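# Lay the top reel label-down on the scanner glass

## Task

Take the reel that sits highest on the stack and set it lying flat on the scanner's glass with its label facing downward, then release it so the gripper is no longer holding it.

## Robot and tools

Robot: two arms, left_arm and right_arm, each with six revolute joints and a two-finger gripper whose fingers are driven together by one number. Base poses in the scene frame: left_arm at (+0.007, +0.251, 0) m, quat_wxyz (+1.000, 0, 0, -0.029); right_arm at (-0.020, -0.346, 0) m, quat_wxyz (+0.995, 0, 0, +0.102). Joint ranges (rad), base to gripper: waist -2.618 to 3.054, shoulder 0.000 to 3.142, elbow 0.000 to 3.142, wrist pitch -1.571 to 1.571, wrist yaw -1.571 to 1.571, wrist roll -2.094 to 2.094. The elbow cannot quite straighten fully. Each gripper carries a wrist camera mount that can collide with things.

Frame: one shared scene frame. Origin lies on the table surface midway between the arms; +z is up, +x extends out over the table, and left_arm sits on the +y side. The arm names do not refer to sides of a camera image. In a gripper's own frame the fingers point along +z and close along y. end_effector_position is the point between the finger pads, roughly 1 cm short of the fingertips.

Row format (used by both motion tools): exactly 16 numbers, always both arms: left x, y, z, qw, qx, qy, qz, opening, then right x, y, z, qw, qx, qy, qz, opening. Position is an absolute target in metres in the scene frame; the quaternion is an absolute orientation target, w first. Opening runs from -1 (closed) to +1 (fully open, 0.094 m). A target farther than 0.6 m from that arm's last reported position along any of its gripper axes gets the call refused. Each control step the controller limits the commanded pose to within 70 mm and 16 degrees of the measured one, then uses damped inverse kinematics, favouring position over orientation. To hold an orientation, resend the identical quaternion you chose, not the drifted one reported. To keep an arm still, resend its last reported full pose and the desired opening every call.

execute_actions: argument actions is a list with zero or one element, plus optional pictures (boolean; images are included by default). An empty list just returns the current state. An action {"rows": [...], "steps": n} holds 1 to 15 rows; n is 1 to 15 control steps of 1/30 s (default 15); one row per step, the final row repeating if rows run out. A wait {"steps": n}, n up to 300, sends nothing and returns once n steps have passed since the previous result, with your reply time counted inside. After an action the arm drifts on only to its last clipped pose, so a distant target may need several calls.

move: target is one 16-number row as above (absolute poses); speed is each arm's top path speed in m/s, 0.002 to 0.5, default 0.25, with turning capped at double that value in rad/s. Grippers travel in straight lines, all ending together, taking 0.5 to 10 s (stopped short if longer), rotating the shorter way. The opening is applied at the move's start. Paths ignore obstacles and the other arm, and the real gripper lags, wanders, and may overshoot speed near full extension. Faster contact and targets set deeper past contact press harder. The result adds a move: line with the ending (done, off_target, moving, held, fault), any limits (paced = pose was clipped; held = some steps were blocked, after which the arm may lurch fast) and each gripper's distance to its target. If only one arm is named, the other finished at rest.

wait: seconds, 0 to 10; runs the scene with no new command, after your reply time.

zoom_image: camera is cam_high or cam_low (both 504x504); region is [x0, y0, x1, y1] in pixels from the top-left, at most 504 by 504. Gives a sharper crop of the latest image.

read_manual: section "licences" (default); returns URDF licence text only.

finished_scene: scene (integer); ends the current scene permanently and reports whether the goal holds. Replying without any tool call ends everything.

Reading results: the state line lists each gripper's position and quaternion; reported positions can be off, more so at long reach. Moves often stop a centimetre or more from target, usually low. grip_measured shows finger opening on the command scale; the last entry of Joint positions is the opening in metres; each gripper's reading may be biased up to about 1 mm. A "pose unreachable" line means a clearance check altered or blocked that arm's command; HELD marks affected steps. A Hand target line shows where the controller is currently driving each gripper. FAULT lines report arm stops.

Gripping: to hold something, command an opening about 0.03 below grip_measured for a firm grip, less for a gentler one. Pads push roughly 50 to 62 N each, less on parts under about 2 mm thick, with a brief spike on first contact. An object that blocks an arm leaves it pressing until a new command.

Heat: holding loads warms motors. MOTOR HOT appears at 75 °C; at 90 °C that arm halts for 10 s; at 100 °C it goes limp and falls (OVER-TEMPERATURE FAULT).

Cautions: the simulation keeps running while you compose replies. Held items may get tugged and loose ones nudged. Never let anything leave the table, avoid arm-to-arm contact or pressing, and avoid drops, slips, slams and forceful pushes. Set the reel down gently and open the gripper before finishing.

Each tool is called after "Call:" in YAML: its name, and indented under it one key for each argument.

## Session

Call:
execute_actions:
  actions: []

Call:
zoom_image:
  camera: "cam_low"
  region: [160, 200, 360, 280]

Scene clock: 0.00 s of 5600.00 s.
left_arm: end_effector_position=(+0.6261, +0.4167, +0.2122) grip_measured=+1.000 end_effector_quat_wxyz=(+0.661, +0.258, +0.615, +0.344) | right_arm: end_effector_position=(+0.5004, +0.0460, +0.2429) grip_measured=+1.000 end_effector_quat_wxyz=(+0.623, -0.407, +0.605, -0.282)
Joint positions: left_arm=[0.385 2.256 1.432 0.939 0.241 0.849 0.094] | right_arm=[ 0.602  2.25   1.753  0.417  0.639 -0.97   0.094]
Joint velocities: left_arm=[-0.012  0.002  0.002  0.022 -0.037  0.007  0.   ] | right_arm=[-0.007  0.012 -0.002 -0.022 -0.037  0.007  0.   ]
Hand target (left_arm): +0.627, +0.417, +0.210; +0.659, +0.256, +0.620, +0.340
Hand target (right_arm): +0.500, +0.046, +0.245; +0.623, -0.406, +0.606, -0.281

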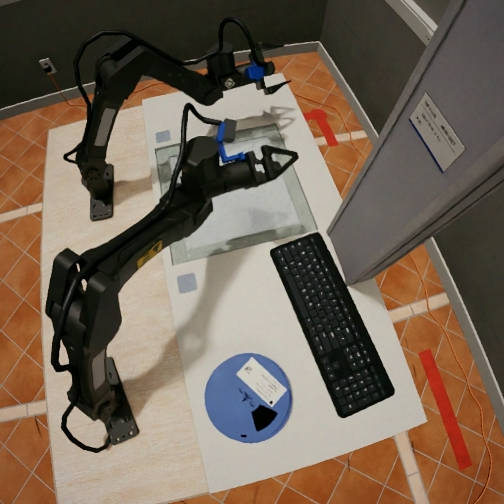

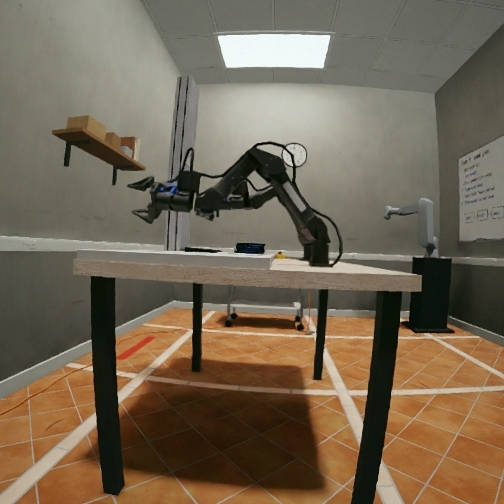

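Region (160, 200, 360, 280) of cam_low's 504x504 image, scaled by 2.520, with more detail than that image has; it fills the top 202 rows of this view, and the rest is white.

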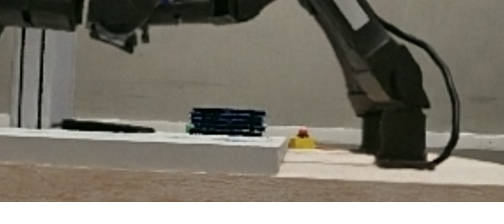

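About 1–1.5 cm taller.

Call:
move:
  target: [0.5,0.35,0.22,0.661,0.258,0.615,0.344,1,0.315,-0.53,0.17,0,0.5,0.866,0,-1]

Call:
move:
  target: [0.2,-0.1,0.22,0.707,0.707,0,0,-0.3,0.315,-0.53,0.092,0,0.5,0.866,0,-1]

Call:
move:
  target: [0.2,-0.1,0.22,0.707,0.707,0,0,-0.3,0.315,-0.435,0.092,0,0.5,0.866,0,-1]
  speed: 0.04

Call:
zoom_image:
  camera: "cam_low"
  region: [190, 210, 310, 270]

Scene clock: 9.27 s of 5600.00 s.
left_arm: end_effector_position=(+0.5054, +0.3527, +0.2211) grip_measured=+1.000 end_effector_quat_wxyz=(+0.663, +0.258, +0.613, +0.344) | right_arm: end_effector_position=(+0.3228, -0.5376, +0.1666) grip_measured=-0.992 end_effector_quat_wxyz=(+0.014, +0.508, +0.861, -0.015)
Joint positions: left_arm=[0.32  1.831 0.79  1.158 0.18  0.857 0.094] | right_arm=[-0.704  2.051  2.059 -1.552  0.031  0.566  0.   ]
Joint velocities: left_arm=[ 0.002 -0.002 -0.012 -0.066  0.066  0.037  0.   ] | right_arm=[-0.002 -0.012 -0.002  0.066  0.007 -0.037  0.   ]
Hand target (left_arm): +0.502, +0.348, +0.220; +0.661, +0.257, +0.615, +0.343
Hand target (right_arm): +0.326, -0.537, +0.169; +0.015, +0.504, +0.863, -0.011
Off the commanded pose (left_arm): 0.006 m, 0 deg.
Off the commanded pose (right_arm): 0.011 m, 3 deg.
joint sent to its limit (right arm) — the command would take joint 4 (wrist pitch) past its lower limit, so that joint was sent only as far as its limit.
After step 90, 0.67 s passed at rest.
move: off_target (right_arm)

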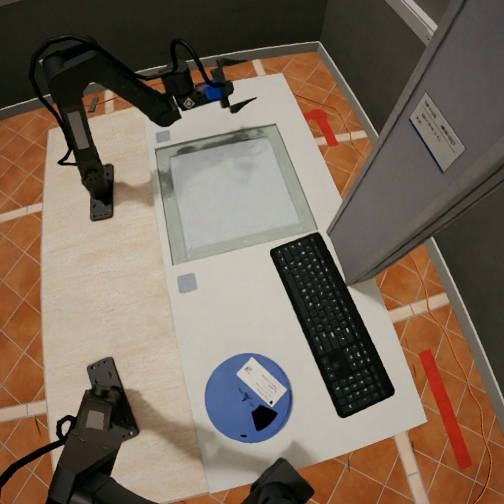

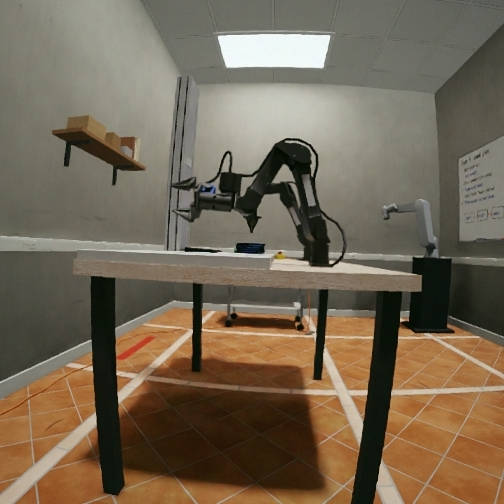

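Scene clock: 13.40 s of 5600.00 s.
left_arm: end_effector_position=(+0.2088, -0.1008, +0.2203) grip_measured=-0.298 end_effector_quat_wxyz=(+0.715, +0.699, +0.010, +0.006) | right_arm: end_effector_position=(+0.3169, -0.5299, +0.0861) grip_measured=-0.992 end_effector_quat_wxyz=(-0.010, +0.499, +0.866, -0.004)
Joint positions: left_arm=[-0.667  1.514  0.545  1.001  0.823  1.541  0.033] | right_arm=[-0.704  2.034  1.714 -1.271  0.008  0.547  0.   ]
Joint velocities: left_arm=[-0.007  0.002 -0.002 -0.022 -0.022  0.022 -0.   ] | right_arm=[ 0.027  0.002  0.012  0.022  0.022  0.007 -0.001]
Hand target (left_arm): +0.208, -0.107, +0.219; +0.710, +0.704, +0.008, -0.007
Hand target (right_arm): +0.315, -0.530, +0.092; -0.001, +0.500, +0.866, -0.000
Off the commanded pose (left_arm): 0.009 m, 2 deg.
Off the commanded pose (right_arm): 0.006 m, 1 deg.
move: done

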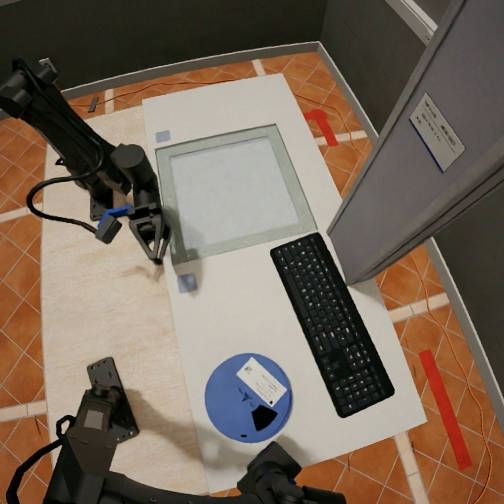

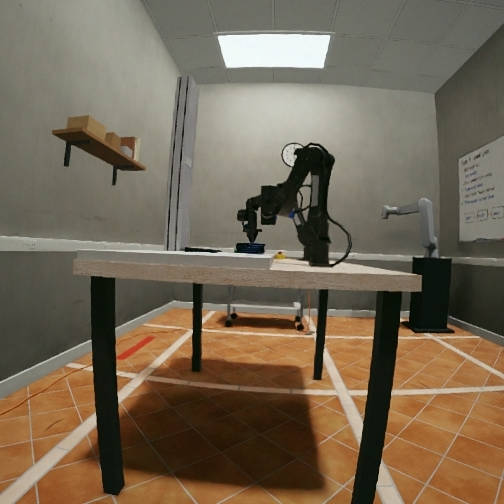

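Scene clock: 16.07 s of 5600.00 s.
left_arm: end_effector_position=(+0.2074, -0.0995, +0.2218) grip_measured=-0.298 end_effector_quat_wxyz=(+0.712, +0.702, +0.002, +0.014) | right_arm: end_effector_position=(+0.3161, -0.4397, +0.0893) grip_measured=-0.992 end_effector_quat_wxyz=(-0.004, +0.500, +0.866, -0.006)
Joint positions: left_arm=[-0.667  1.494  0.545  0.971  0.823  1.571  0.033] | right_arm=[-0.477  1.885  1.518 -1.213  0.009  0.775  0.   ]
Joint velocities: left_arm=[-0.017  0.002 -0.012 -0.022  0.022 -0.051  0.001] | right_arm=[-0.007  0.002 -0.002 -0.066 -0.022  0.022 -0.001]
Hand target (left_arm): +0.200, -0.100, +0.220; +0.707, +0.707, +0.000, +0.000
Hand target (right_arm): +0.314, -0.434, +0.093; +0.000, +0.500, +0.866, +0.001
Off the commanded pose (left_arm): 0.008 m, 2 deg.
Off the commanded pose (right_arm): 0.006 m, 1 deg.
move: done

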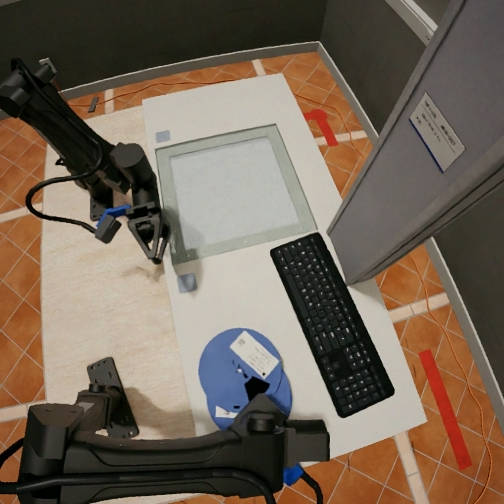

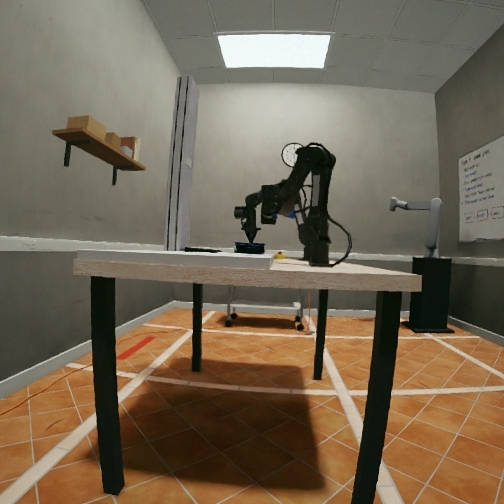

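Region (190, 210, 310, 270) of cam_low's 504x504 image, scaled by 4.200, with more detail than that image has.

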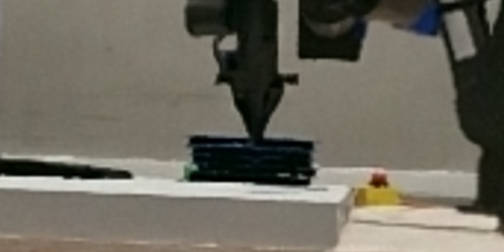

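Call:
move:
  target: [0.31,-0.2,0.08,0.66,0.751,0,0,-0.3,0.315,-0.435,0.092,0,0.5,0.866,0,-1]
  speed: 0.12

Call:
move:
  target: [0.31,-0.28,0.078,0.66,0.751,0,0,-0.3,0.315,-0.435,0.092,0,0.5,0.866,0,-1]
  speed: 0.04

Call:
move:
  target: [0.31,-0.28,0.085,0.66,0.751,0,0,-1,0.305,-0.53,0.15,0,0.5,0.866,0,-1]

Call:
move:
  target: [0.3,-0.2,0.25,0.707,0.707,0,0,-1,0.305,-0.53,0.15,0,0.5,0.866,0,-1]
  speed: 0.1

Call:
move:
  target: [0.33,0.1,0.25,0.707,0,0.707,0,-1,0.305,-0.53,0.15,0,0.5,0.866,0,-1]

Call:
move:
  target: [0.33,0.13,0.18,0.431,-0.561,0.561,-0.431,-1,0.305,-0.53,0.15,0,0.5,0.866,0,-1]

Call:
move:
  target: [0.33,0.13,0.075,0.431,-0.561,0.561,-0.431,-1,0.305,-0.53,0.15,0,0.5,0.866,0,-1]
  speed: 0.06

Call:
move:
  target: [0.33,0.13,0.065,0.431,-0.561,0.561,-0.431,-0.3,0.305,-0.53,0.15,0,0.5,0.866,0,-1]
  speed: 0.03

Call:
move:
  target: [0.26,0.13,0.068,0.431,-0.561,0.561,-0.431,-0.3,0.305,-0.53,0.15,0,0.5,0.866,0,-1]
  speed: 0.06

Scene clock: 24.63 s of 5600.00 s.
left_arm: end_effector_position=(+0.3133, -0.1934, +0.0837) grip_measured=-0.298 end_effector_quat_wxyz=(+0.666, +0.746, -0.001, +0.011) | right_arm: end_effector_position=(+0.3161, -0.4397, +0.0893) grip_measured=-0.992 end_effector_quat_wxyz=(-0.004, +0.501, +0.866, -0.006)
Joint positions: left_arm=[-0.667  2.267  1.074  1.027  0.823  1.712  0.033] | right_arm=[-0.477  1.885  1.518 -1.213  0.009  0.777  0.   ]
Joint velocities: left_arm=[ 0.012  0.007  0.017  0.022 -0.022  0.007  0.   ] | right_arm=[ 0.002  0.002  0.012 -0.007  0.051 -0.051 -0.001]
Hand target (left_arm): +0.312, -0.199, +0.079; +0.660, +0.751, +0.001, +0.001
Hand target (right_arm): +0.315, -0.435, +0.092; -0.000, +0.500, +0.866, +0.000
Off the commanded pose (left_arm): 0.008 m, 2 deg.
Off the commanded pose (right_arm): 0.006 m, 1 deg.
After step 90, 3.53 s passed at rest.
move: done

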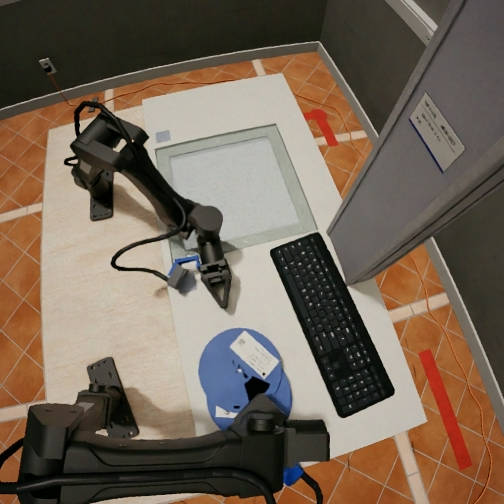

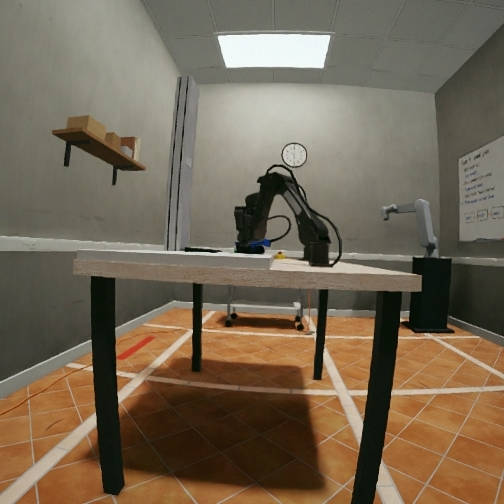

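Scene clock: 27.10 s of 5600.00 s.
left_arm: end_effector_position=(+0.3114, -0.2741, +0.0861) grip_measured=-0.298 end_effector_quat_wxyz=(+0.669, +0.743, -0.011, +0.010) | right_arm: end_effector_position=(+0.3161, -0.4397, +0.0893) grip_measured=-0.992 end_effector_quat_wxyz=(-0.004, +0.501, +0.866, -0.006)
Joint positions: left_arm=[-0.796  2.411  1.373  0.9    0.711  1.69   0.033] | right_arm=[-0.477  1.885  1.518 -1.213  0.009  0.777  0.   ]
Joint velocities: left_arm=[ 0.007  0.007  0.027 -0.095 -0.007 -0.022  0.   ] | right_arm=[-0.007  0.002 -0.007 -0.125 -0.051  0.037 -0.001]
Hand target (left_arm): +0.311, -0.280, +0.078; +0.661, +0.750, +0.001, -0.001
Hand target (right_arm): +0.315, -0.435, +0.092; -0.000, +0.500, +0.866, +0.000
Off the commanded pose (left_arm): 0.010 m, 2 deg.
Off the commanded pose (right_arm): 0.006 m, 1 deg.
move: done

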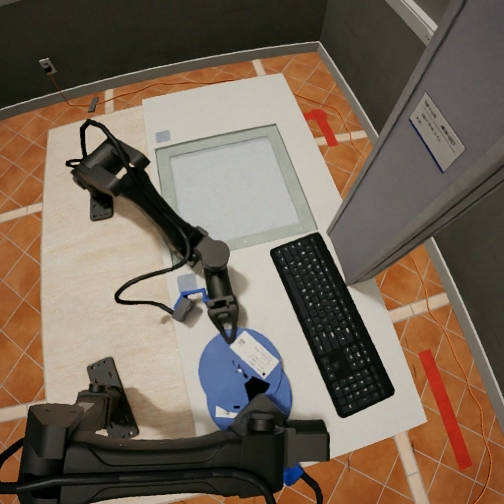

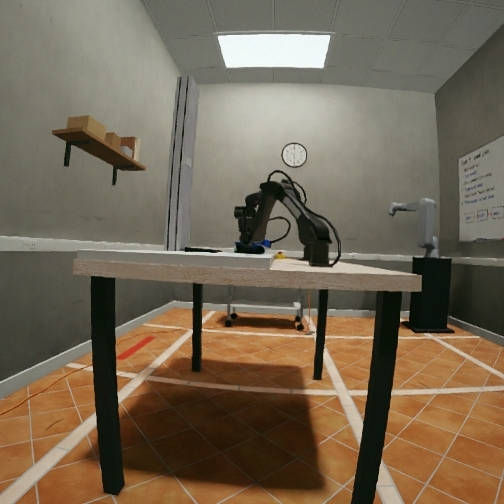

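Scene clock: 28.30 s of 5600.00 s.
left_arm: end_effector_position=(+0.3122, -0.2757, +0.1039) grip_measured=-0.777 end_effector_quat_wxyz=(+0.685, +0.728, -0.020, +0.019) | right_arm: end_effector_position=(+0.3020, -0.5317, +0.1483) grip_measured=-0.992 end_effector_quat_wxyz=(+0.000, +0.505, +0.863, -0.004)
Joint positions: left_arm=[-0.796  2.396  1.378  0.937  0.714  1.679  0.01 ] | right_arm=[-0.728  1.968  1.866 -1.468  0.007  0.535  0.   ]
Joint velocities: left_arm=[-0.012 -0.007  0.002  0.022 -0.081  0.007 -0.001] | right_arm=[ 0.012 -0.007  0.017 -0.007  0.022  0.022  0.001]
Hand target (left_arm): +0.309, -0.279, +0.085; +0.661, +0.750, +0.000, +0.001
Hand target (right_arm): +0.306, -0.531, +0.150; -0.001, +0.500, +0.866, -0.001
Off the commanded pose (left_arm): 0.020 m, 5 deg.
Off the commanded pose (right_arm): 0.004 m, 1 deg.
move: off_target (left_arm)

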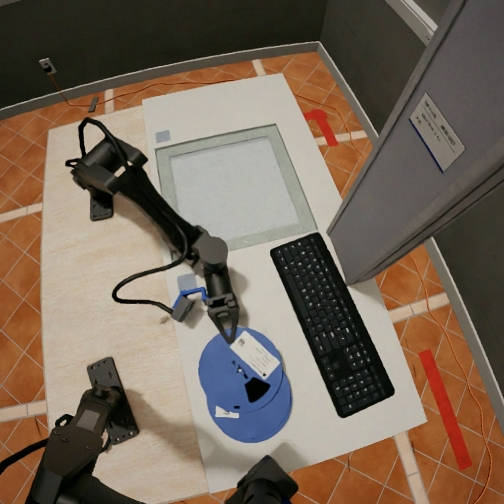

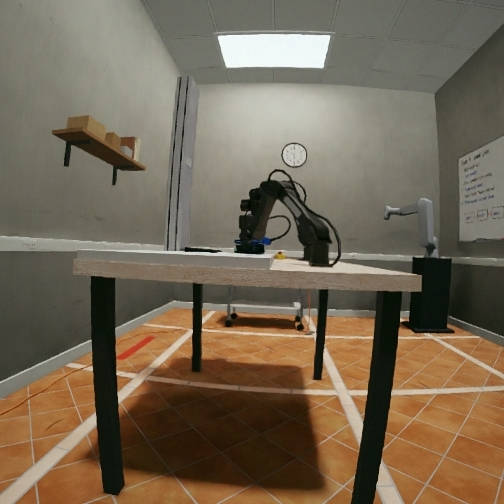

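Scene clock: 30.47 s of 5600.00 s.
left_arm: end_effector_position=(+0.2997, -0.2057, +0.2477) grip_measured=-0.777 end_effector_quat_wxyz=(+0.706, +0.708, -0.003, +0.006) | right_arm: end_effector_position=(+0.3020, -0.5317, +0.1483) grip_measured=-0.992 end_effector_quat_wxyz=(+0.000, +0.505, +0.863, -0.004)
Joint positions: left_arm=[-0.706  1.92   1.193  0.722  0.801  1.587  0.01 ] | right_arm=[-0.728  1.968  1.866 -1.468  0.007  0.534  0.   ]
Joint velocities: left_arm=[-0.007 -0.007  0.027  0.081  0.007  0.007 -0.   ] | right_arm=[ 0.017 -0.007  0.002  0.051 -0.037 -0.022 -0.001]
Hand target (left_arm): +0.299, -0.200, +0.251; +0.707, +0.708, -0.001, +0.000
Hand target (right_arm): +0.305, -0.530, +0.150; +0.000, +0.500, +0.866, -0.000
Off the commanded pose (left_arm): 0.006 m, 1 deg.
Off the commanded pose (right_arm): 0.004 m, 1 deg.
move: done

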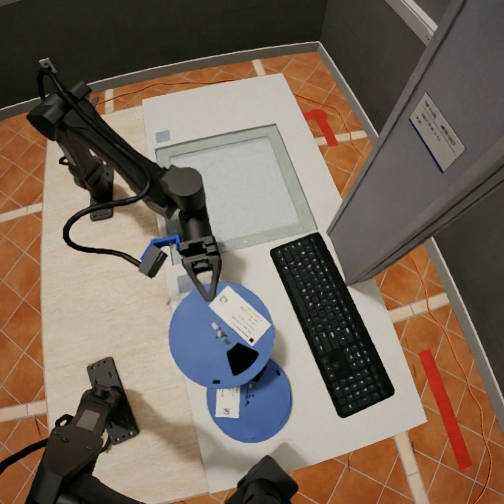

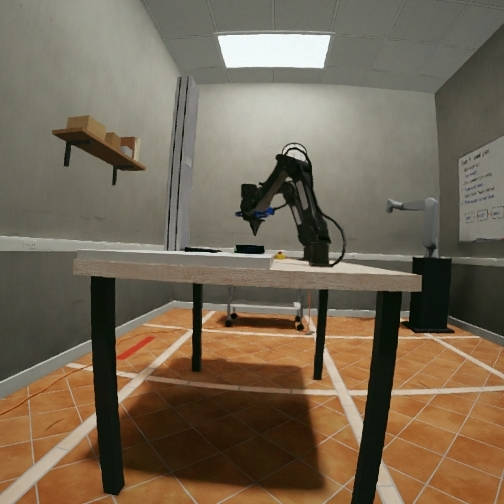

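Scene clock: 35.50 s of 5600.00 s.
left_arm: end_effector_position=(+0.3210, +0.0950, +0.2269) grip_measured=-0.779 end_effector_quat_wxyz=(+0.696, +0.025, +0.718, +0.004) | right_arm: end_effector_position=(+0.3020, -0.5317, +0.1483) grip_measured=-0.992 end_effector_quat_wxyz=(+0.000, +0.504, +0.863, -0.004)
Joint positions: left_arm=[-0.785  1.156  0.4    0.71  -0.813  0.008  0.01 ] | right_arm=[-0.728  1.968  1.866 -1.468  0.007  0.534  0.   ]
Joint velocities: left_arm=[-0.002 -0.017 -0.012 -0.007 -0.037  0.007 -0.   ] | right_arm=[-0.002 -0.002 -0.012  0.007 -0.007 -0.051  0.   ]
Hand target (left_arm): +0.324, +0.102, +0.250; +0.712, -0.005, +0.702, -0.006
Hand target (right_arm): +0.305, -0.530, +0.150; +0.000, +0.500, +0.866, -0.000
Off the commanded pose (left_arm): 0.025 m, 3 deg.
Off the commanded pose (right_arm): 0.004 m, 1 deg.
move: off_target (left_arm)

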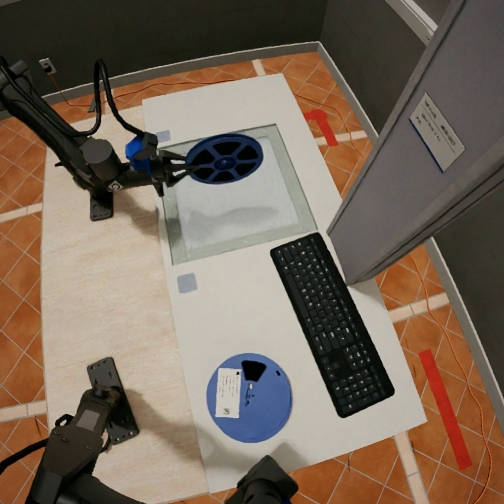

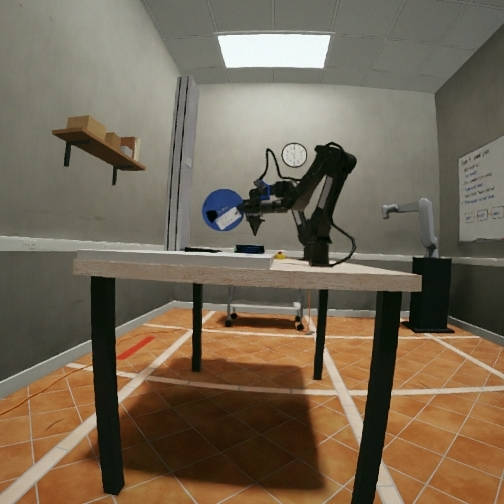

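Scene clock: 39.30 s of 5600.00 s.
left_arm: end_effector_position=(+0.3265, +0.1278, +0.1627) grip_measured=-0.779 end_effector_quat_wxyz=(-0.430, +0.557, -0.579, +0.413) | right_arm: end_effector_position=(+0.3020, -0.5317, +0.1483) grip_measured=-0.992 end_effector_quat_wxyz=(+0.000, +0.504, +0.863, -0.004)
Joint positions: left_arm=[-0.64   1.116  0.4    0.34  -0.663 -1.77   0.01 ] | right_arm=[-0.728  1.968  1.866 -1.468  0.007  0.534  0.   ]
Joint velocities: left_arm=[ 0.002  0.012  0.012 -0.081  0.022  0.007 -0.   ] | right_arm=[-0.007  0.007 -0.002  0.022 -0.037 -0.066 -0.001]
Hand target (left_arm): +0.330, +0.130, +0.180; -0.434, +0.560, -0.560, +0.430
Hand target (right_arm): +0.305, -0.530, +0.150; +0.000, +0.500, +0.866, -0.000
Off the commanded pose (left_arm): 0.018 m, 3 deg.
Off the commanded pose (right_arm): 0.004 m, 1 deg.
move: off_target (left_arm)

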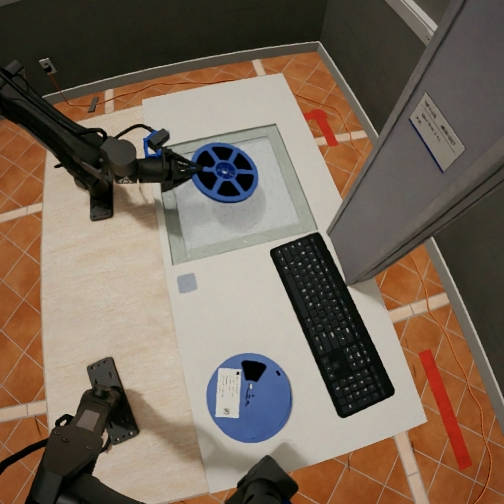

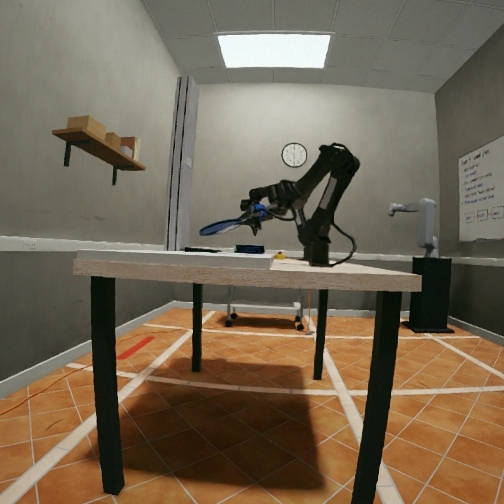

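Scene clock: 41.13 s of 5600.00 s.
left_arm: end_effector_position=(+0.3339, +0.1213, +0.0831) grip_measured=-0.779 end_effector_quat_wxyz=(-0.427, +0.559, -0.553, +0.446) | right_arm: end_effector_position=(+0.3020, -0.5317, +0.1483) grip_measured=-0.992 end_effector_quat_wxyz=(+0.000, +0.504, +0.863, -0.004)
Joint positions: left_arm=[-0.638  1.653  0.21   1.138 -0.657 -1.788  0.01 ] | right_arm=[-0.728  1.968  1.866 -1.468  0.007  0.534  0.   ]
Joint velocities: left_arm=[-0.007  0.012 -0.012 -0.007 -0.007 -0.007 -0.001] | right_arm=[ 0.007 -0.007  0.002 -0.095 -0.037  0.051 -0.001]
Hand target (left_arm): +0.330, +0.130, +0.074; -0.430, +0.561, -0.561, +0.431
Hand target (right_arm): +0.305, -0.530, +0.150; +0.000, +0.500, +0.866, -0.000
Off the commanded pose (left_arm): 0.012 m, 2 deg.
Off the commanded pose (right_arm): 0.004 m, 1 deg.
move: off_target (left_arm)

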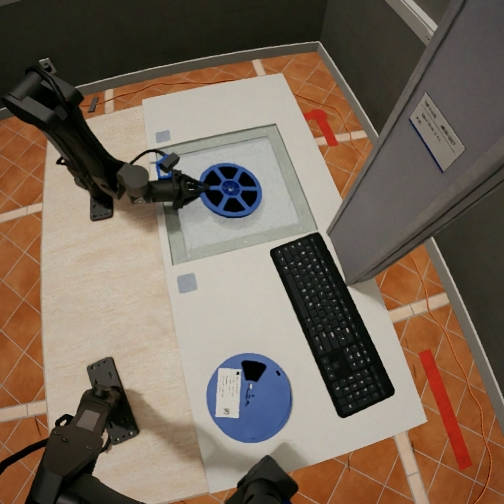

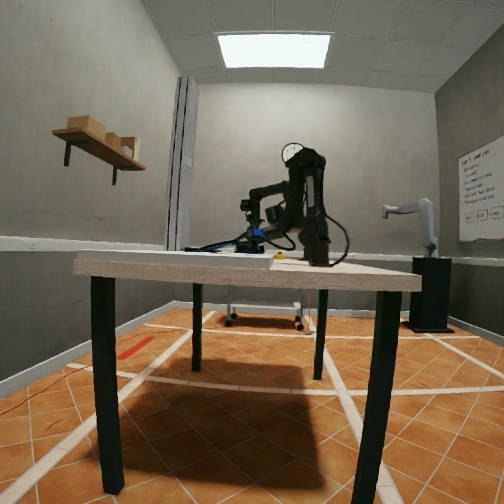

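Scene clock: 42.03 s of 5600.00 s.
left_arm: end_effector_position=(+0.3352, +0.1203, +0.0732) grip_measured=-0.302 end_effector_quat_wxyz=(-0.427, +0.559, -0.554, +0.445) | right_arm: end_effector_position=(+0.3020, -0.5317, +0.1483) grip_measured=-0.992 end_effector_quat_wxyz=(+0.000, +0.504, +0.863, -0.004)
Joint positions: left_arm=[-0.638  1.733  0.21   1.215 -0.657 -1.788  0.033] | right_arm=[-0.728  1.968  1.866 -1.468  0.007  0.534  0.   ]
Joint velocities: left_arm=[ 0.002 -0.017 -0.002  0.11  -0.037 -0.022 -0.001] | right_arm=[ 0.007 -0.002 -0.007 -0.066 -0.007 -0.022 -0.001]
Hand target (left_arm): +0.330, +0.130, +0.065; -0.431, +0.561, -0.561, +0.430
Hand target (right_arm): +0.305, -0.530, +0.150; +0.000, +0.500, +0.866, -0.000
Off the commanded pose (left_arm): 0.014 m, 2 deg.
Off the commanded pose (right_arm): 0.004 m, 1 deg.
move: off_target (left_arm)

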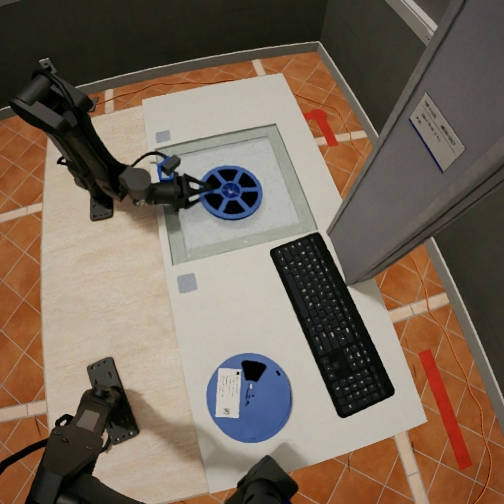

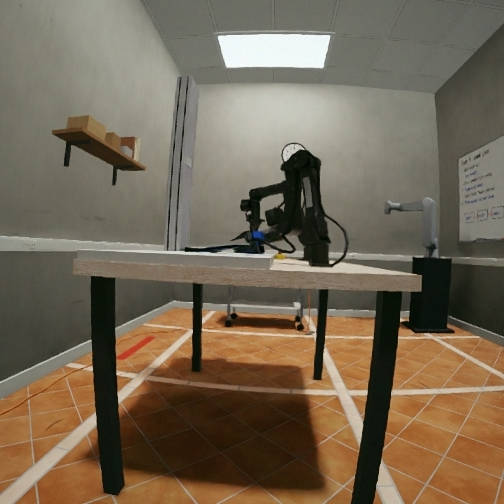

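Scene clock: 44.00 s of 5600.00 s.
left_arm: end_effector_position=(+0.2658, +0.1198, +0.0746) grip_measured=-0.302 end_effector_quat_wxyz=(-0.420, +0.565, -0.549, +0.451) | right_arm: end_effector_position=(+0.3020, -0.5317, +0.1483) grip_measured=-0.992 end_effector_quat_wxyz=(+0.000, +0.504, +0.863, -0.004)
Joint positions: left_arm=[-0.929  1.5    0.047  1.041 -0.926 -1.956  0.033] | right_arm=[-0.728  1.968  1.866 -1.468  0.007  0.534  0.   ]
Joint velocities: left_arm=[-0.002 -0.017 -0.022 -0.022 -0.037 -0.081  0.   ] | right_arm=[-0.007  0.002 -0.002 -0.037 -0.037 -0.051 -0.001]
Hand target (left_arm): +0.260, +0.128, +0.067; -0.429, +0.562, -0.560, +0.432
Hand target (right_arm): +0.305, -0.530, +0.150; +0.000, +0.500, +0.866, -0.000
Off the commanded pose (left_arm): 0.013 m, 3 deg.
Off the commanded pose (right_arm): 0.004 m, 1 deg.
move: off_target (left_arm)

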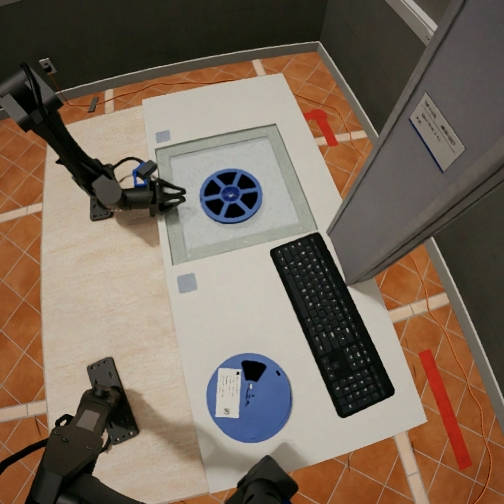

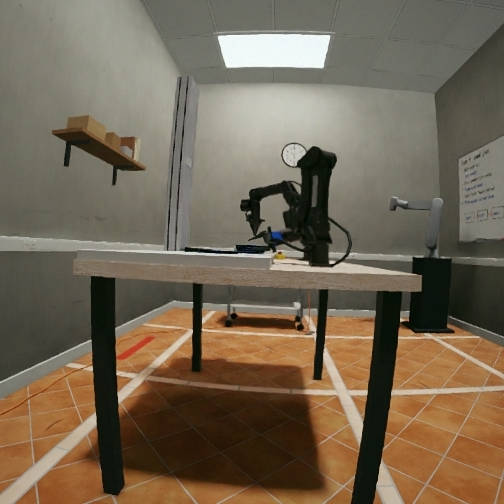

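Call:
finished_scene:
  scene: 2

The scene is finished: the task was done.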